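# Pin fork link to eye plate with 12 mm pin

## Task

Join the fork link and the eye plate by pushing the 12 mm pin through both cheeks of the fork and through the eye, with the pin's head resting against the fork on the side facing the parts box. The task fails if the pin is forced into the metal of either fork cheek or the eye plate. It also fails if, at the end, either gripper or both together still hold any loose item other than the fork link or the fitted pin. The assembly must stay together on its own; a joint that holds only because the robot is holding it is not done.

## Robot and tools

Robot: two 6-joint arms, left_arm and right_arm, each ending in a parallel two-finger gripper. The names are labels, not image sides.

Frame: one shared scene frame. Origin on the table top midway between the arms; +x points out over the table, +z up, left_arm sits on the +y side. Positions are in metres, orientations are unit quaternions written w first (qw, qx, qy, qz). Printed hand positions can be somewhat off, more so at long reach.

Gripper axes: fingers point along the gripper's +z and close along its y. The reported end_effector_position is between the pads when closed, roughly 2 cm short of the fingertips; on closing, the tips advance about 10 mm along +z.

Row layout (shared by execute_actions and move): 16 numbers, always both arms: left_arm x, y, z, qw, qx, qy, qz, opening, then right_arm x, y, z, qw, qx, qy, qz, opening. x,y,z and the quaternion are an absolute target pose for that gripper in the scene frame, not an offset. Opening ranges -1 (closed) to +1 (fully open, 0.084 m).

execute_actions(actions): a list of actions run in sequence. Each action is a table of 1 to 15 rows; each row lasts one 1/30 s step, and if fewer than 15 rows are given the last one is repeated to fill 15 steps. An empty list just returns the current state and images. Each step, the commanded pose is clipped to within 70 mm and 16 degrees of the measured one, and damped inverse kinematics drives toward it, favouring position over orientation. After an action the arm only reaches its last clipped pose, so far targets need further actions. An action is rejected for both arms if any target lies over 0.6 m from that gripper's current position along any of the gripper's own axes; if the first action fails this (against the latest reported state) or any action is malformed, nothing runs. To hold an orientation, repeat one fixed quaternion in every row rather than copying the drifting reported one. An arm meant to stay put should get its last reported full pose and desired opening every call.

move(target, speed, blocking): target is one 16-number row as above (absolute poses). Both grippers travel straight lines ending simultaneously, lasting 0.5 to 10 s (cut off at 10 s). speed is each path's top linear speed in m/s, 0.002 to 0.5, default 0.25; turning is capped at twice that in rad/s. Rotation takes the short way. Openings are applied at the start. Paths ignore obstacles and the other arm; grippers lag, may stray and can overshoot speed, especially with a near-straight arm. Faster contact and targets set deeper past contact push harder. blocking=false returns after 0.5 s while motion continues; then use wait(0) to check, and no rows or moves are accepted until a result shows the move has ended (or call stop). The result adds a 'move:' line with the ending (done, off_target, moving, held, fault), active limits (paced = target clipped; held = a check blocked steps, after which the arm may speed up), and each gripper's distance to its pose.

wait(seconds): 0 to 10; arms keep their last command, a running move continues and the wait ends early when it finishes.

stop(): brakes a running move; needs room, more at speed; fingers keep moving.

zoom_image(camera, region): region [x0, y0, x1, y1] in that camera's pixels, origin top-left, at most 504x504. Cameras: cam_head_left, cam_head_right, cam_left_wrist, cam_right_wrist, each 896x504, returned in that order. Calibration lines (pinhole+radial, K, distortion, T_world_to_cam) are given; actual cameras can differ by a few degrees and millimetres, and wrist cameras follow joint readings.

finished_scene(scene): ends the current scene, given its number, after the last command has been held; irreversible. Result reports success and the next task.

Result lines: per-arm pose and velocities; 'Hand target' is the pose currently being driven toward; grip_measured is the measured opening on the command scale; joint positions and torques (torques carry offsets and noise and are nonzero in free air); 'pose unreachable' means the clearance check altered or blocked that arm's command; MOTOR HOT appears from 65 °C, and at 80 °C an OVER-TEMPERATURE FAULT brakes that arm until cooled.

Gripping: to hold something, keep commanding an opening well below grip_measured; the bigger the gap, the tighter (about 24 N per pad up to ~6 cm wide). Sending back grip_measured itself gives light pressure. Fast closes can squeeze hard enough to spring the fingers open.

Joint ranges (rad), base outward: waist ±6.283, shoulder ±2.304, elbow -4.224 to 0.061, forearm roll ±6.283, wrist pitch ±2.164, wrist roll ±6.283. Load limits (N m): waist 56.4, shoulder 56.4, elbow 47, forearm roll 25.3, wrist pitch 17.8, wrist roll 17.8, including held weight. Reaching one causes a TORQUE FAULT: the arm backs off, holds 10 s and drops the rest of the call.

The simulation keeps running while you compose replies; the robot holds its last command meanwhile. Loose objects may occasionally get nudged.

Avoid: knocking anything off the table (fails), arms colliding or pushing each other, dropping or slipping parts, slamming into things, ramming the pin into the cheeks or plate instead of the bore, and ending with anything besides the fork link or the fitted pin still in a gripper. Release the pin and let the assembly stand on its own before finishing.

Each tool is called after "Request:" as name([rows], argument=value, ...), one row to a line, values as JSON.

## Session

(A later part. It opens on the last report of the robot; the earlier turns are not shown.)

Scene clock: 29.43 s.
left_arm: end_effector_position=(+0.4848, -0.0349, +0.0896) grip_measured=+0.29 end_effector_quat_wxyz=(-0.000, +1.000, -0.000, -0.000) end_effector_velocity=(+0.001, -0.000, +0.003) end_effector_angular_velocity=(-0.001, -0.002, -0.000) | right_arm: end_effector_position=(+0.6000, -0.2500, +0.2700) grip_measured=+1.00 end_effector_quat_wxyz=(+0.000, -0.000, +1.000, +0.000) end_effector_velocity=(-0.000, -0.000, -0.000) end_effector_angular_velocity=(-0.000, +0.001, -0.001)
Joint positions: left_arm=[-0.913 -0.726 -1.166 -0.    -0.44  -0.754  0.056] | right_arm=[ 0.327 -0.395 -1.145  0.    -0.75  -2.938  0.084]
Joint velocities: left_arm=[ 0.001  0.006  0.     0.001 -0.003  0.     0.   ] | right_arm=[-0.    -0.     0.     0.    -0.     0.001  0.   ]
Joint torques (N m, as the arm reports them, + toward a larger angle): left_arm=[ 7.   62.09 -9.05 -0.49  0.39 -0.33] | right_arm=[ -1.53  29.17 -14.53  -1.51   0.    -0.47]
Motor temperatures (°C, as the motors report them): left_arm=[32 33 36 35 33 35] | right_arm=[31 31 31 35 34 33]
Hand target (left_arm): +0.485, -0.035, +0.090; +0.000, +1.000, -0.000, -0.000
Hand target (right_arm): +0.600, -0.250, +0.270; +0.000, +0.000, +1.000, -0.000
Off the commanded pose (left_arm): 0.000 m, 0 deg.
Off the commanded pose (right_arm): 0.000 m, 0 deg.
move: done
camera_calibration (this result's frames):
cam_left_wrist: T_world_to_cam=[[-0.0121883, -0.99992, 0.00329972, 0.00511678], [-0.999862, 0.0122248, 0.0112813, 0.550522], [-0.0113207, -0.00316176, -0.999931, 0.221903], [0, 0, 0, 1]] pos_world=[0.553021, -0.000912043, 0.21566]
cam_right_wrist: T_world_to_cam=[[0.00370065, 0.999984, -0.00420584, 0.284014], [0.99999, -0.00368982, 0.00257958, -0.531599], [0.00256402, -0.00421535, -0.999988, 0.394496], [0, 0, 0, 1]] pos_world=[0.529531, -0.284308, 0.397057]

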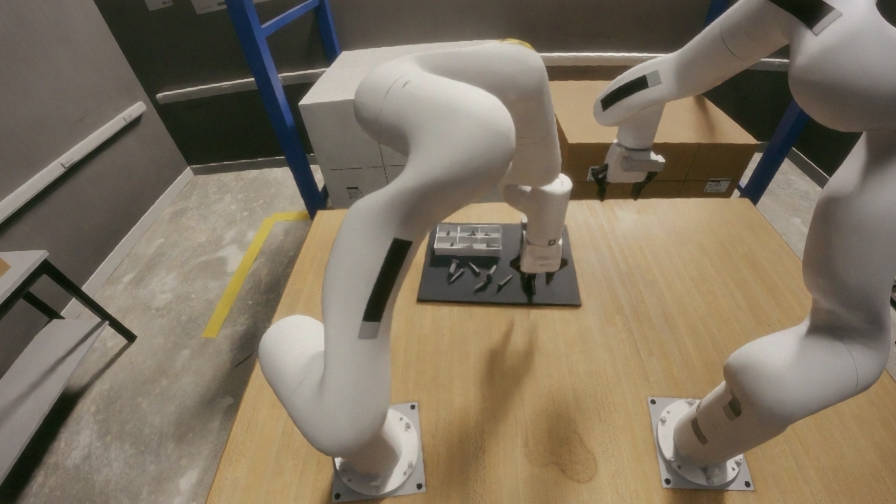

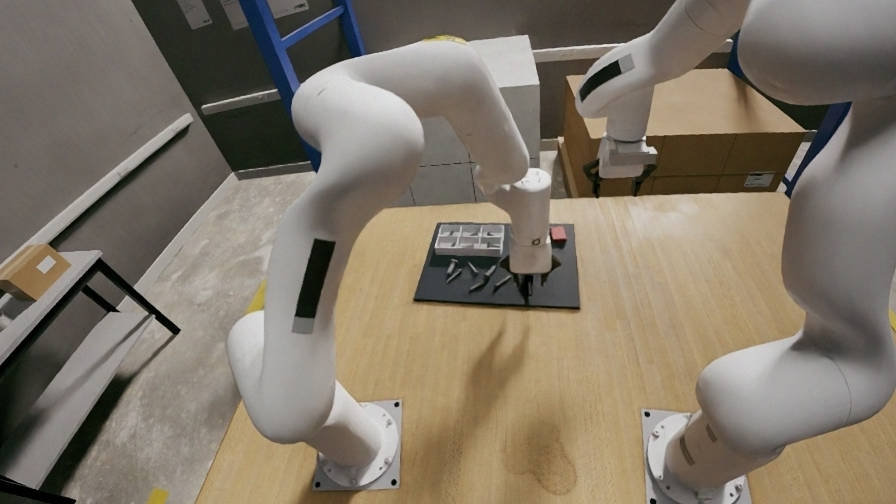

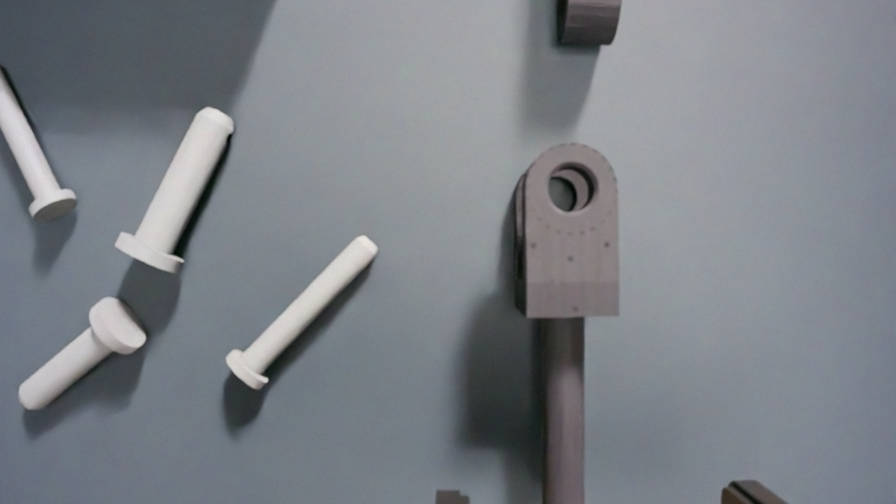

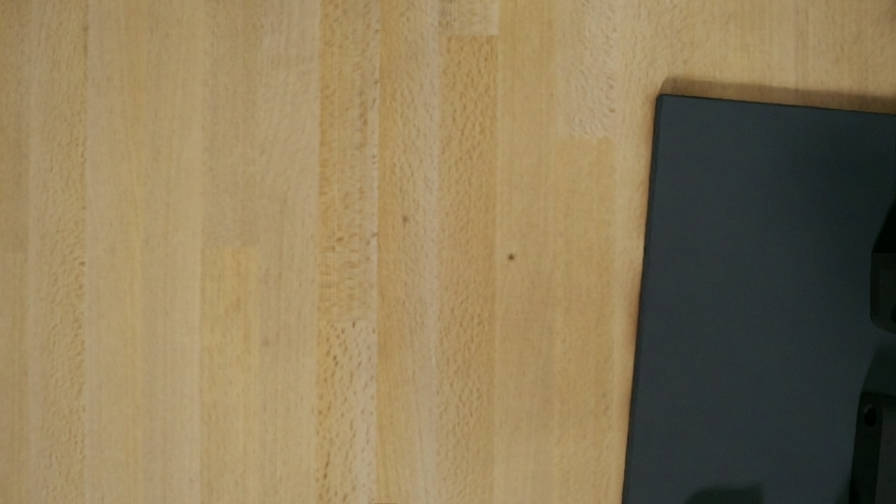

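Request:
move(target=[0.545,-0.034,0.09,0,1,0,0,0.3,0.6,-0.25,0.27,0,0,1,0,1], speed=0.1)

Request:
move(target=[0.545,-0.034,0.034,0,1,0,0,0.3,0.6,-0.25,0.27,0,0,1,0,1], speed=0.06)

Request:
move(target=[0.545,-0.034,0.034,0,1,0,0,-1,0.6,-0.25,0.27,0,0,1,0,1])

Request:
move(target=[0.5,0.0,0.22,0,1,0,0,-1,0.6,-0.25,0.27,0,0,1,0,1], speed=0.15)

Scene clock: 32.50 s.
left_arm: end_effector_position=(+0.5448, -0.0339, +0.0901) grip_measured=+0.29 end_effector_quat_wxyz=(+0.000, +1.000, -0.000, +0.000) end_effector_velocity=(+0.002, -0.000, -0.001) end_effector_angular_velocity=(-0.000, +0.001, +0.001) | right_arm: end_effector_position=(+0.6000, -0.2500, +0.2700) grip_measured=+1.00 end_effector_quat_wxyz=(+0.000, -0.000, +1.000, -0.000) end_effector_velocity=(+0.000, +0.001, +0.000) end_effector_angular_velocity=(-0.001, -0.001, +0.002)
Joint positions: left_arm=[-0.846 -0.808 -1.317 -0.    -0.509 -0.686  0.056] | right_arm=[ 0.327 -0.395 -1.145  0.    -0.75  -2.938  0.084]
Joint velocities: left_arm=[ 0.002 -0.004 -0.006 -0.002 -0.002  0.003  0.   ] | right_arm=[ 0.001 -0.    -0.001 -0.001  0.     0.    -0.   ]
Joint torques (N m, as the arm reports them, + toward a larger angle): left_arm=[ 6.71 65.98 -9.31 -0.47  0.39 -0.3 ] | right_arm=[  0.96  29.63 -15.44  -0.87   0.    -0.02]
Motor temperatures (°C, as the motors report them): left_arm=[32 33 36 35 33 35] | right_arm=[31 31 31 35 34 33]
Hand target (left_arm): +0.545, -0.034, +0.090; +0.000, +1.000, -0.000, -0.000
Hand target (right_arm): +0.600, -0.250, +0.270; -0.000, -0.000, +1.000, -0.000
Off the commanded pose (left_arm): 0.000 m, 0 deg.
Off the commanded pose (right_arm): 0.000 m, 0 deg.
move: done
camera_calibration (this result's frames):
cam_left_wrist: T_world_to_cam=[[-0.0122712, -0.999919, 0.00349075, 0.00683768], [-0.999864, 0.0123087, 0.0109396, 0.610473], [-0.0109816, -0.00335604, -0.999934, 0.222846], [0, 0, 0, 1]] pos_world=[0.612921, 0.0000708625, 0.216129]
cam_right_wrist: T_world_to_cam=[[0.00370065, 0.999984, -0.00420589, 0.284014], [0.99999, -0.00368982, 0.0025795, -0.531599], [0.00256394, -0.00421539, -0.999988, 0.394496], [0, 0, 0, 1]] pos_world=[0.529531, -0.284308, 0.397057]

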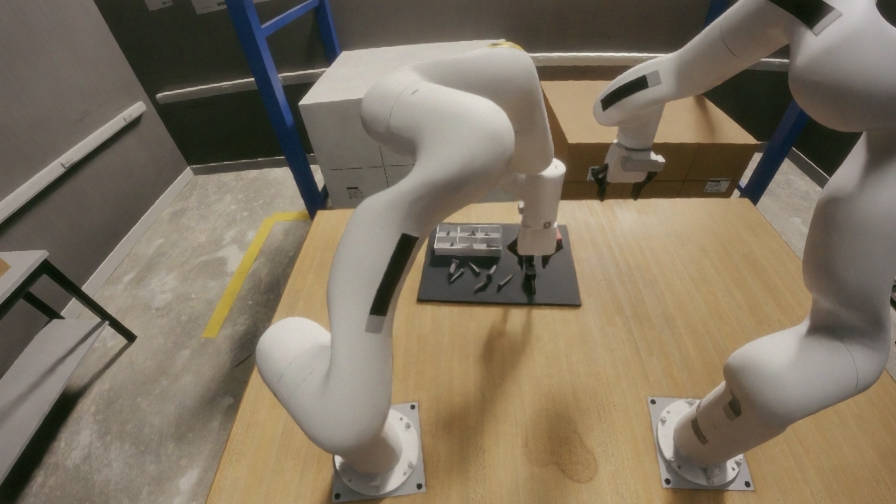

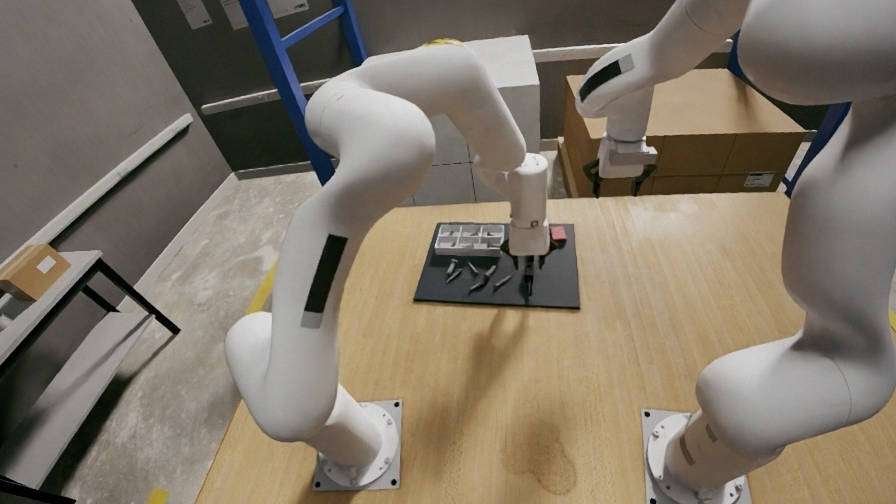

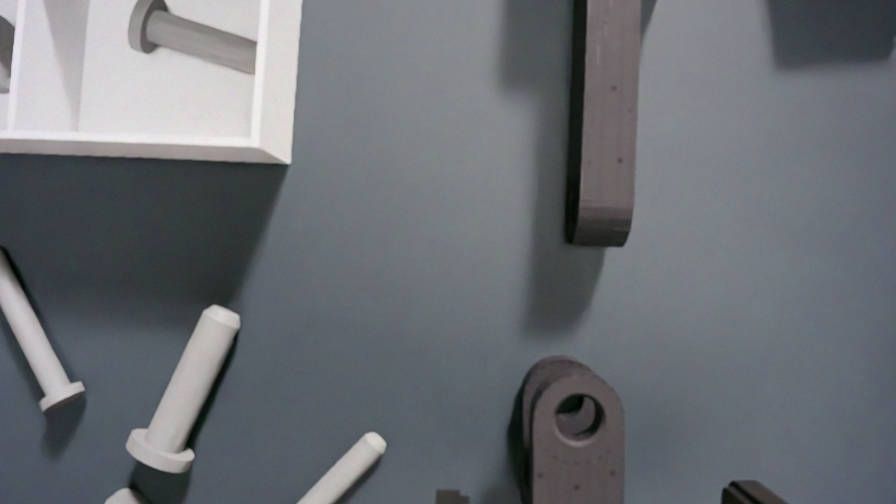

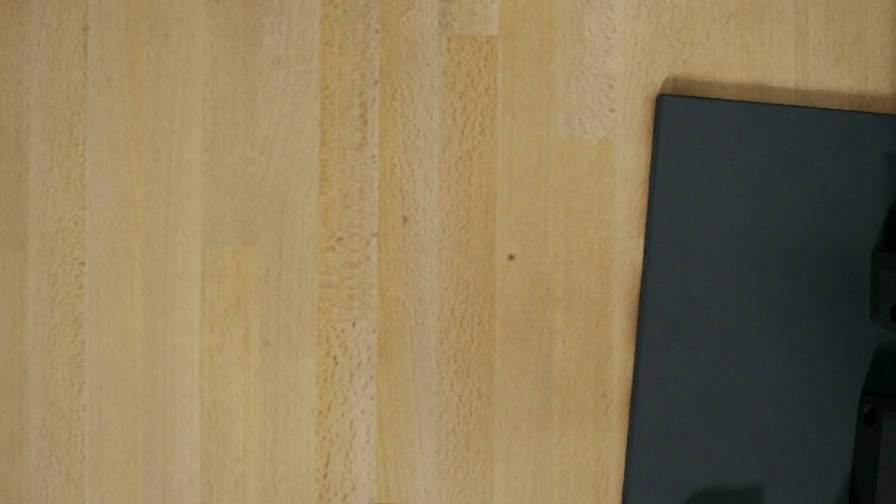

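Scene clock: 33.83 s.
left_arm: end_effector_position=(+0.5452, -0.0341, +0.0343) grip_measured=+0.29 end_effector_quat_wxyz=(+0.000, +1.000, +0.000, +0.000) end_effector_velocity=(-0.000, -0.000, -0.002) end_effector_angular_velocity=(-0.000, +0.000, +0.000) | right_arm: end_effector_position=(+0.6000, -0.2500, +0.2700) grip_measured=+1.00 end_effector_quat_wxyz=(+0.000, -0.000, +1.000, -0.000) end_effector_velocity=(-0.000, +0.000, +0.000) end_effector_angular_velocity=(-0.001, -0.000, +0.001)
Joint positions: left_arm=[-0.846 -0.908 -1.336  0.    -0.428 -0.687  0.056] | right_arm=[ 0.327 -0.395 -1.145  0.    -0.75  -2.938  0.084]
Joint velocities: left_arm=[-0.001 -0.004 -0.001 -0.001  0.003 -0.    -0.   ] | right_arm=[ 0.001  0.     0.    -0.001 -0.     0.001  0.   ]
Joint torques (N m, as the arm reports them, + toward a larger angle): left_arm=[ 6.12 68.61 -8.84 -0.54  0.44 -0.18] | right_arm=[ -0.96  29.59 -14.58  -0.18   0.22  -0.07]
Motor temperatures (°C, as the motors report them): left_arm=[32 33 36 35 33 35] | right_arm=[31 31 31 35 34 33]
Hand target (left_arm): +0.545, -0.034, +0.034; -0.000, +1.000, +0.000, +0.000
Hand target (right_arm): +0.600, -0.250, +0.270; +0.000, -0.000, +1.000, +0.000
Off the commanded pose (left_arm): 0.000 m, 0 deg.
Off the commanded pose (right_arm): 0.000 m, 0 deg.
move: done
camera_calibration (this result's frames):
cam_left_wrist: T_world_to_cam=[[-0.0120344, -0.999922, 0.00336081, 0.00678293], [-0.99987, 0.0120696, 0.0106767, 0.611466], [-0.0107164, -0.00323189, -0.999937, 0.166917], [0, 0, 0, 1]] pos_world=[0.613257, -0.0000583087, 0.160356]
cam_right_wrist: T_world_to_cam=[[0.00370057, 0.999984, -0.0042059, 0.284014], [0.99999, -0.00368974, 0.00257956, -0.531599], [0.002564, -0.00421541, -0.999988, 0.394496], [0, 0, 0, 1]] pos_world=[0.529531, -0.284308, 0.397057]

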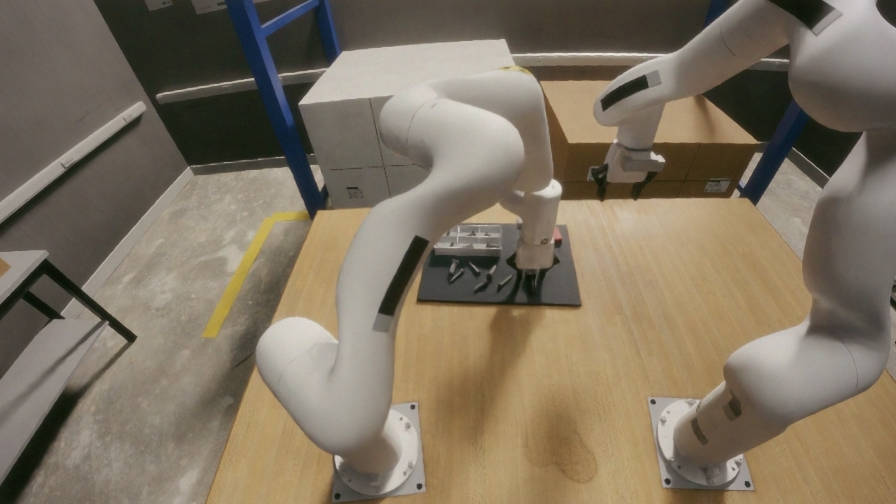

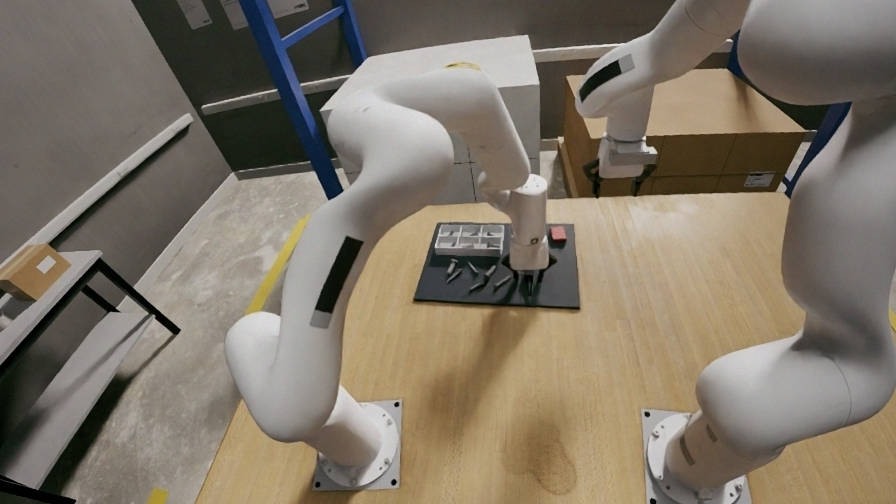

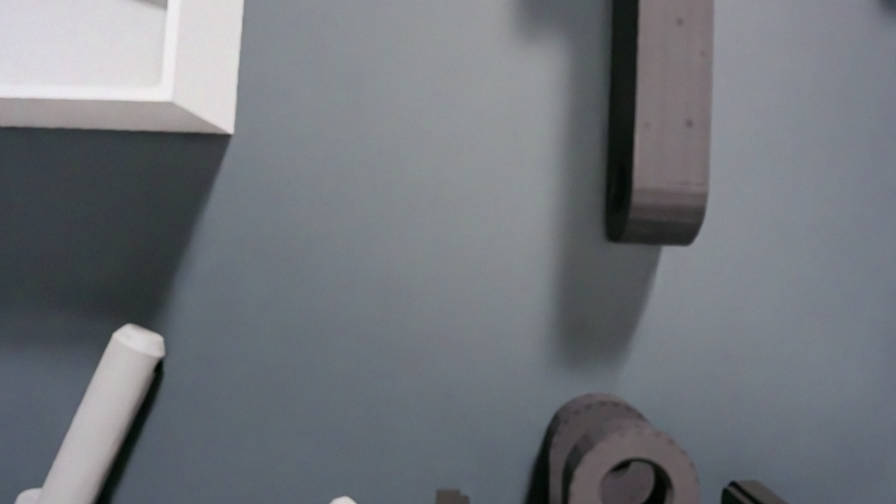

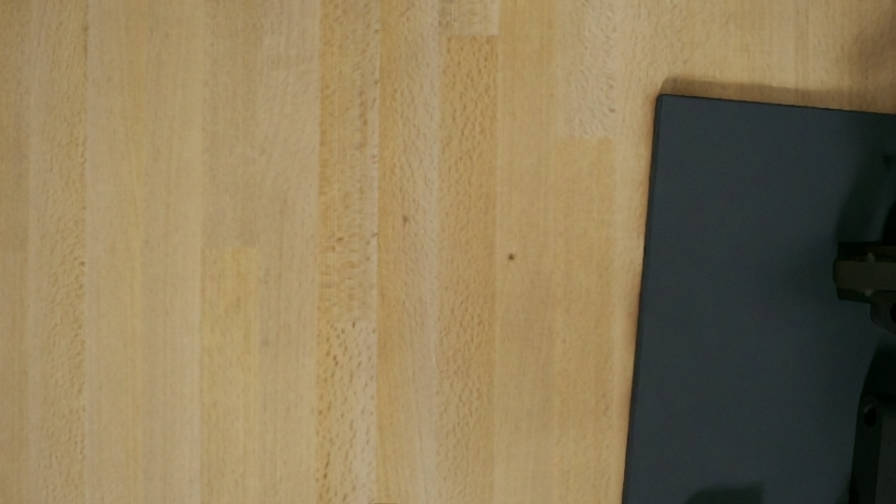

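Scene clock: 34.53 s.
left_arm: end_effector_position=(+0.5451, -0.0341, +0.0342) grip_measured=-0.46 end_effector_quat_wxyz=(+0.000, +1.000, +0.000, +0.000) end_effector_velocity=(-0.001, -0.000, -0.001) end_effector_angular_velocity=(+0.000, +0.001, +0.001) | right_arm: end_effector_position=(+0.6000, -0.2500, +0.2700) grip_measured=+1.00 end_effector_quat_wxyz=(+0.000, +0.000, +1.000, -0.000) end_effector_velocity=(-0.001, -0.000, -0.001) end_effector_angular_velocity=(-0.000, +0.003, -0.002)
Joint positions: left_arm=[-0.846 -0.908 -1.336  0.    -0.428 -0.687  0.024] | right_arm=[ 0.327 -0.395 -1.145  0.    -0.75  -2.938  0.084]
Joint velocities: left_arm=[-0.    -0.001  0.    -0.002 -0.     0.     0.   ] | right_arm=[-0.001 -0.001  0.002  0.001  0.     0.001 -0.   ]
Joint torques (N m, as the arm reports them, + toward a larger angle): left_arm=[ 6.23 63.01 -7.48 -0.65  0.39 -0.19] | right_arm=[ -5.12  30.2  -13.63  -1.04   0.35  -0.11]
Motor temperatures (°C, as the motors report them): left_arm=[32 33 36 35 33 35] | right_arm=[31 31 31 35 34 33]
Hand target (left_arm): +0.545, -0.034, +0.034; -0.000, +1.000, +0.000, +0.000
Hand target (right_arm): +0.600, -0.250, +0.270; -0.000, +0.000, +1.000, -0.000
Off the commanded pose (left_arm): 0.000 m, 0 deg.
Off the commanded pose (right_arm): 0.000 m, 0 deg.
move: done
camera_calibration (this result's frames):
cam_left_wrist: T_world_to_cam=[[-0.0120991, -0.99992, 0.00356885, 0.00678498], [-0.999869, 0.0121365, 0.0106719, 0.611459], [-0.0107144, -0.00343926, -0.999937, 0.166824], [0, 0, 0, 1]] pos_world=[0.613248, -0.0000627911, 0.160264]
cam_right_wrist: T_world_to_cam=[[0.00370083, 0.999984, -0.0042059, 0.284014], [0.99999, -0.00369001, 0.00257948, -0.531599], [0.00256392, -0.0042154, -0.999988, 0.394496], [0, 0, 0, 1]] pos_world=[0.529531, -0.284308, 0.397057]

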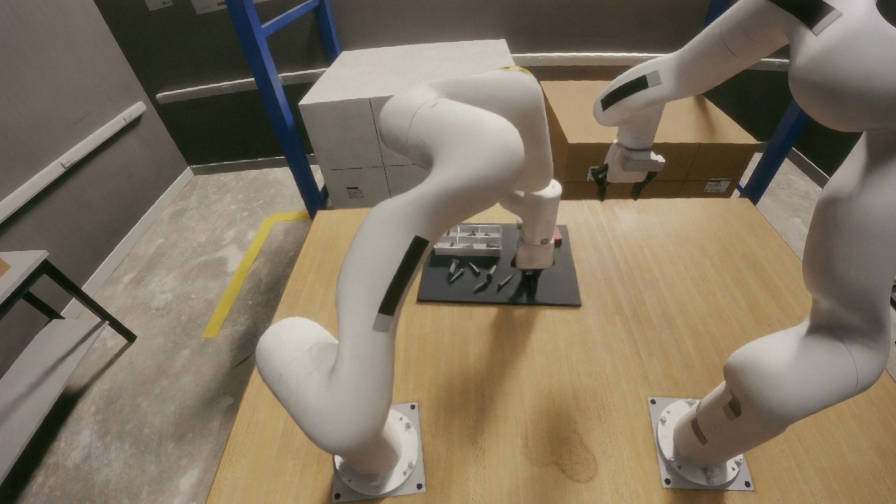

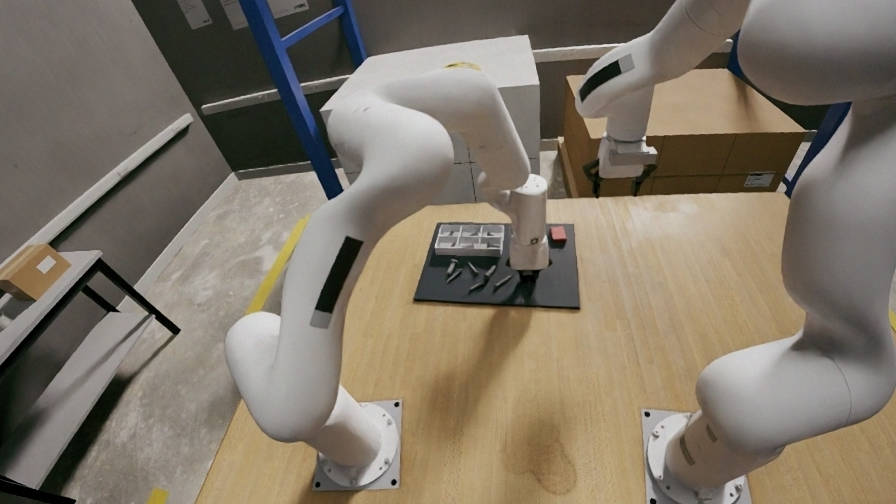

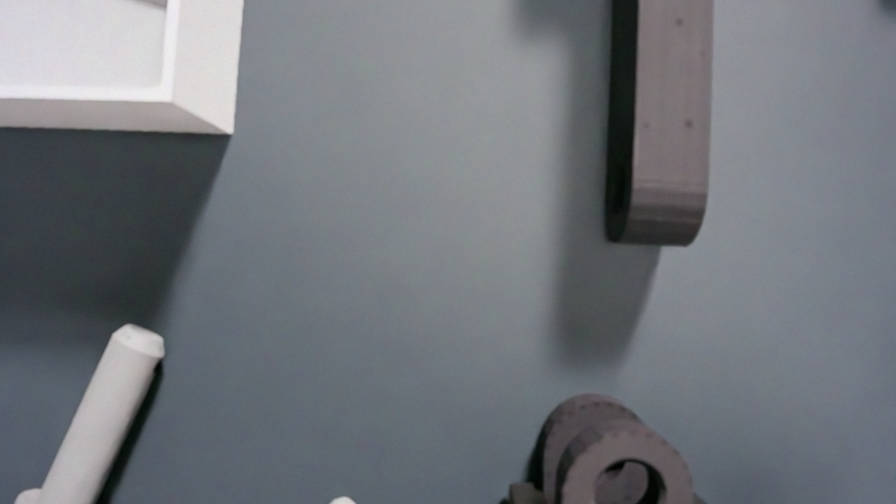

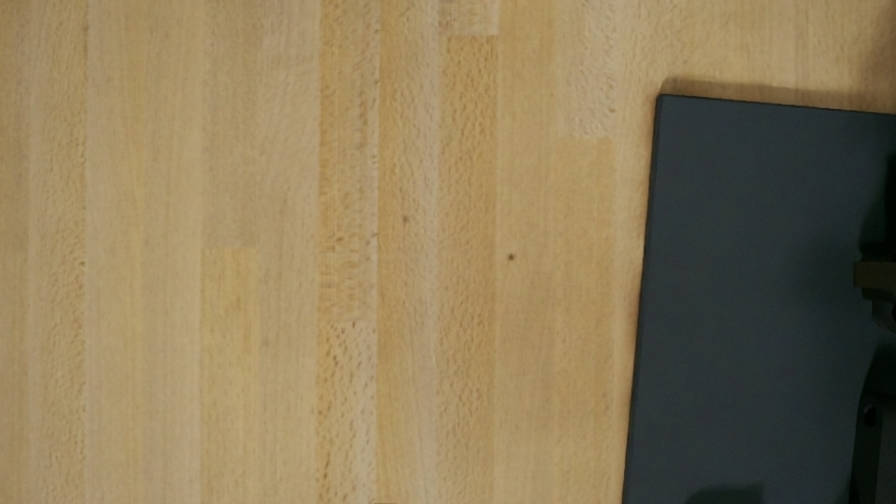

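Scene clock: 36.33 s.
left_arm: end_effector_position=(+0.4996, +0.0000, +0.2194) grip_measured=-0.46 end_effector_quat_wxyz=(+0.000, +1.000, -0.000, -0.000) end_effector_velocity=(-0.000, +0.000, +0.002) end_effector_angular_velocity=(-0.001, -0.001, +0.001) | right_arm: end_effector_position=(+0.6000, -0.2500, +0.2700) grip_measured=+1.00 end_effector_quat_wxyz=(+0.000, -0.000, +1.000, -0.000) end_effector_velocity=(-0.000, +0.000, -0.000) end_effector_angular_velocity=(-0.000, +0.000, +0.001)
Joint positions: left_arm=[-0.85  -0.491 -1.153 -0.001 -0.662 -0.69   0.024] | right_arm=[ 0.327 -0.395 -1.145  0.    -0.75  -2.938  0.084]
Joint velocities: left_arm=[-0.     0.005  0.    -0.001 -0.003 -0.     0.   ] | right_arm=[ 0.001  0.     0.001 -0.     0.     0.    -0.   ]
Joint torques (N m, as the arm reports them, + toward a larger angle): left_arm=[  6.17  57.52 -11.76  -0.35   0.37  -0.23] | right_arm=[  0.78  31.84 -14.79  -0.55   0.49  -0.42]
Motor temperatures (°C, as the motors report them): left_arm=[32 33 36 35 33 35] | right_arm=[31 31 31 35 34 33]
Hand target (left_arm): +0.500, -0.000, +0.220; +0.000, +1.000, -0.000, -0.000
Hand target (right_arm): +0.600, -0.250, +0.270; -0.000, -0.000, +1.000, -0.000
Off the commanded pose (left_arm): 0.001 m, 0 deg.
Off the commanded pose (right_arm): 0.000 m, 0 deg.
move: done
camera_calibration (this result's frames):
cam_left_wrist: T_world_to_cam=[[-0.012397, -0.999917, 0.00349485, 0.0398462], [-0.999856, 0.0124365, 0.0115368, 0.563307], [-0.0115793, -0.00335133, -0.999927, 0.352018], [0, 0, 0, 1]] pos_world=[0.567796, 0.0340171, 0.345354]
cam_right_wrist: T_world_to_cam=[[0.00370061, 0.999984, -0.00420591, 0.284014], [0.99999, -0.00368978, 0.00257946, -0.531599], [0.00256391, -0.00421542, -0.999988, 0.394496], [0, 0, 0, 1]] pos_world=[0.529531, -0.284308, 0.397057]

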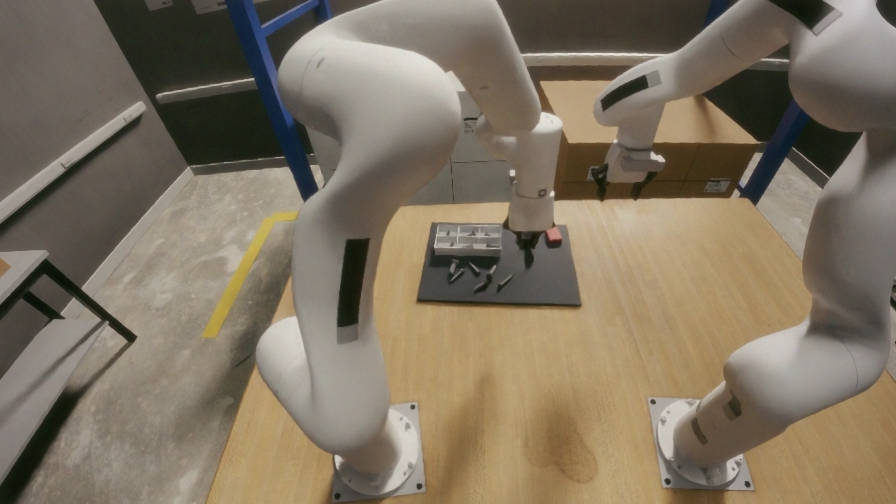

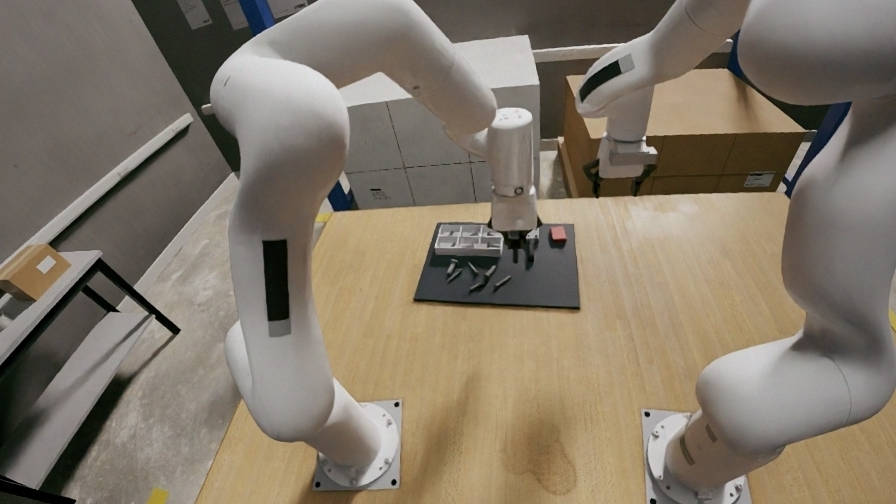

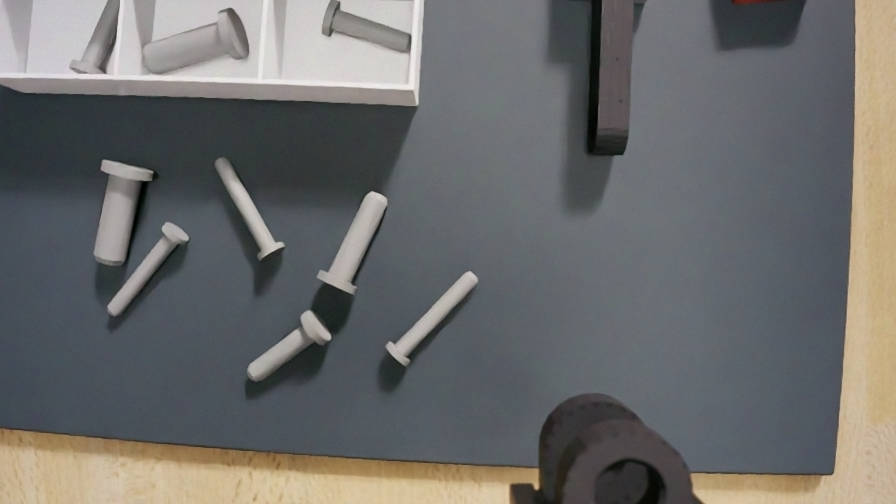

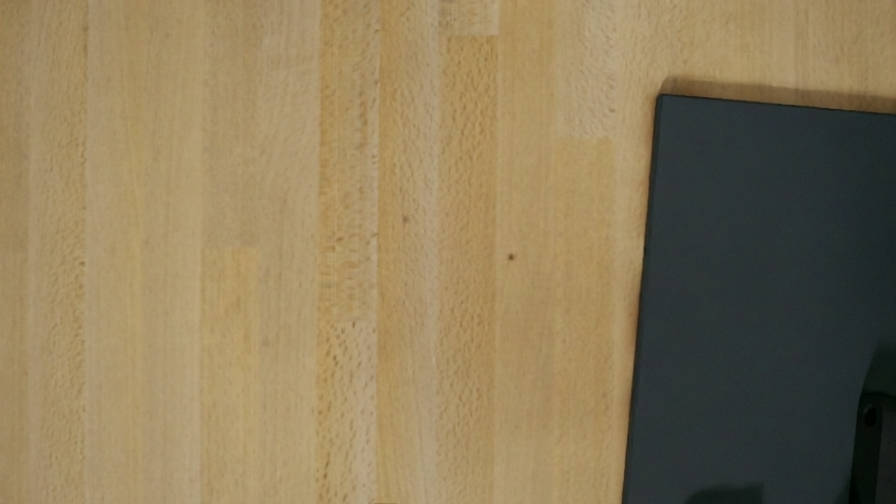

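Request:
move(target=[0.5,0.03,0.2,0.7071,0.7071,0,0,-1,0.455,-0.1,0.33,0,1,0,0,0.3], speed=0.3)

Scene clock: 43.87 s.
left_arm: end_effector_position=(+0.5009, +0.0299, +0.2003) grip_measured=-0.46 end_effector_quat_wxyz=(+0.707, +0.708, -0.000, -0.001) end_effector_velocity=(-0.000, +0.000, -0.000) end_effector_angular_velocity=(-0.005, +0.001, -0.000) | right_arm: end_effector_position=(+0.4553, -0.1000, +0.3302) grip_measured=+0.29 end_effector_quat_wxyz=(+0.001, +1.000, -0.000, +0.000) end_effector_velocity=(-0.001, +0.001, -0.001) end_effector_angular_velocity=(+0.001, +0.003, +0.009)
Joint positions: left_arm=[-0.352 -0.838 -0.849 -1.761 -1.568  1.559  0.024] | right_arm=[ 0.709 -0.146 -0.98  -0.001 -0.835 -5.696  0.056]
Joint velocities: left_arm=[ 0.    -0.004 -0.001  0.    -0.005  0.002  0.   ] | right_arm=[ 0.001 -0.     0.001  0.003 -0.    -0.01  -0.   ]
Joint torques (N m, as the arm reports them, + toward a larger angle): left_arm=[ 6.69 56.6  -3.54 -0.82 -1.32 -0.18] | right_arm=[  1.51  23.68 -13.23   0.4    0.17   0.09]
Motor temperatures (°C, as the motors report them): left_arm=[32 33 36 35 33 35] | right_arm=[31 31 31 35 34 33]
Hand target (left_arm): +0.501, +0.030, +0.200; +0.707, +0.707, -0.000, -0.001
Hand target (right_arm): +0.455, -0.100, +0.330; +0.000, +1.000, +0.000, -0.000
Off the commanded pose (left_arm): 0.001 m, 0 deg.
Off the commanded pose (right_arm): 0.000 m, 0 deg.
move: done
camera_calibration (this result's frames):
cam_left_wrist: T_world_to_cam=[[-0.011223, 0.00224817, 0.999934, -0.160359], [-0.999855, 0.012782, -0.0112508, 0.568999], [-0.0128065, -0.999916, 0.00210439, 0.162799], [0, 0, 0, 1]] pos_world=[0.569202, 0.155873, 0.166408]
cam_right_wrist: T_world_to_cam=[[-0.00438068, -0.999986, -0.00310398, -0.0619104], [-0.999987, 0.00437277, 0.0025505, 0.524863], [-0.00253689, 0.00311511, -0.999992, 0.458754], [0, 0, 0, 1]] pos_world=[0.525749, -0.0656337, 0.457219]

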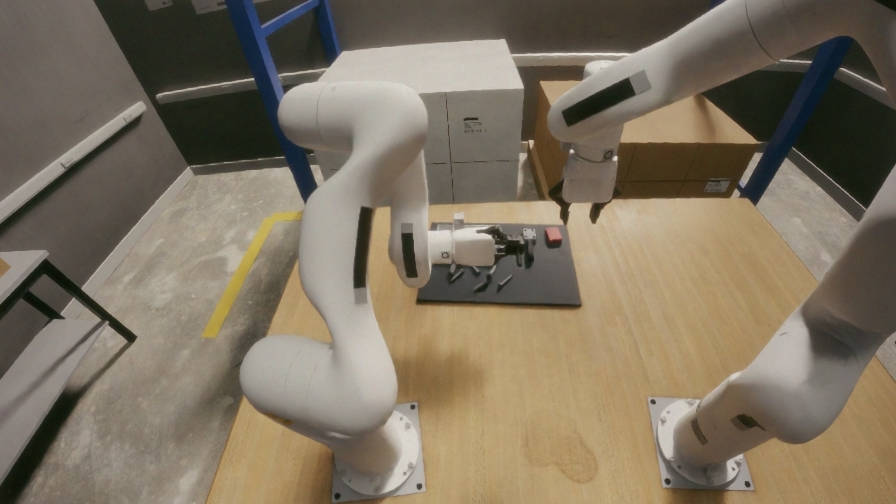

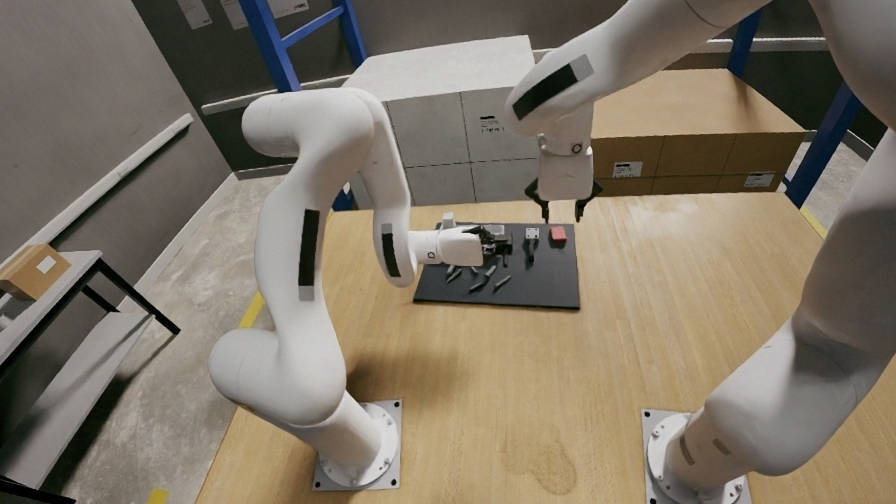

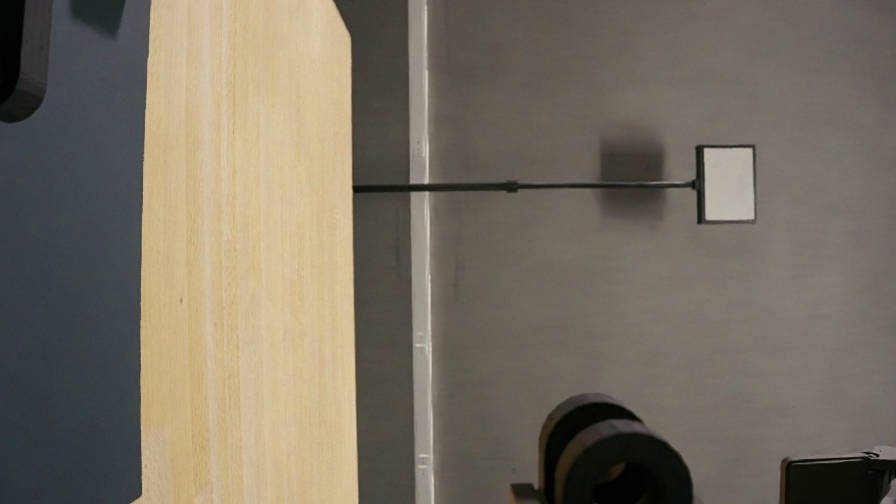

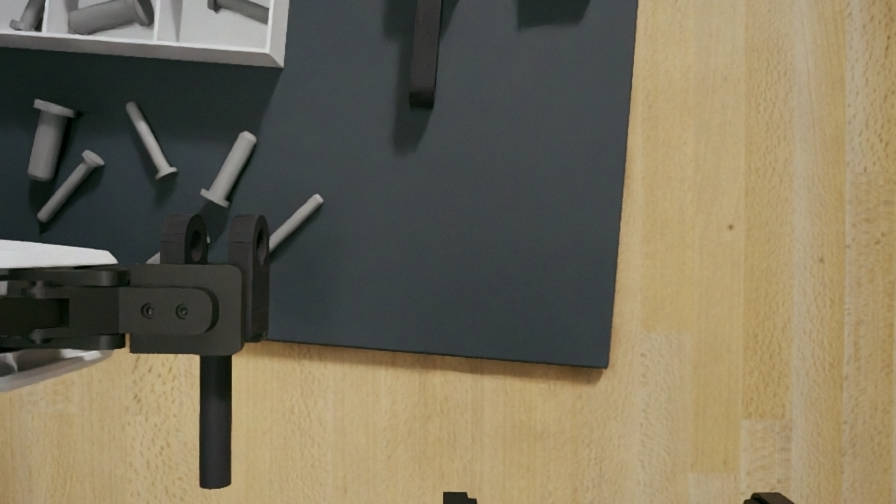

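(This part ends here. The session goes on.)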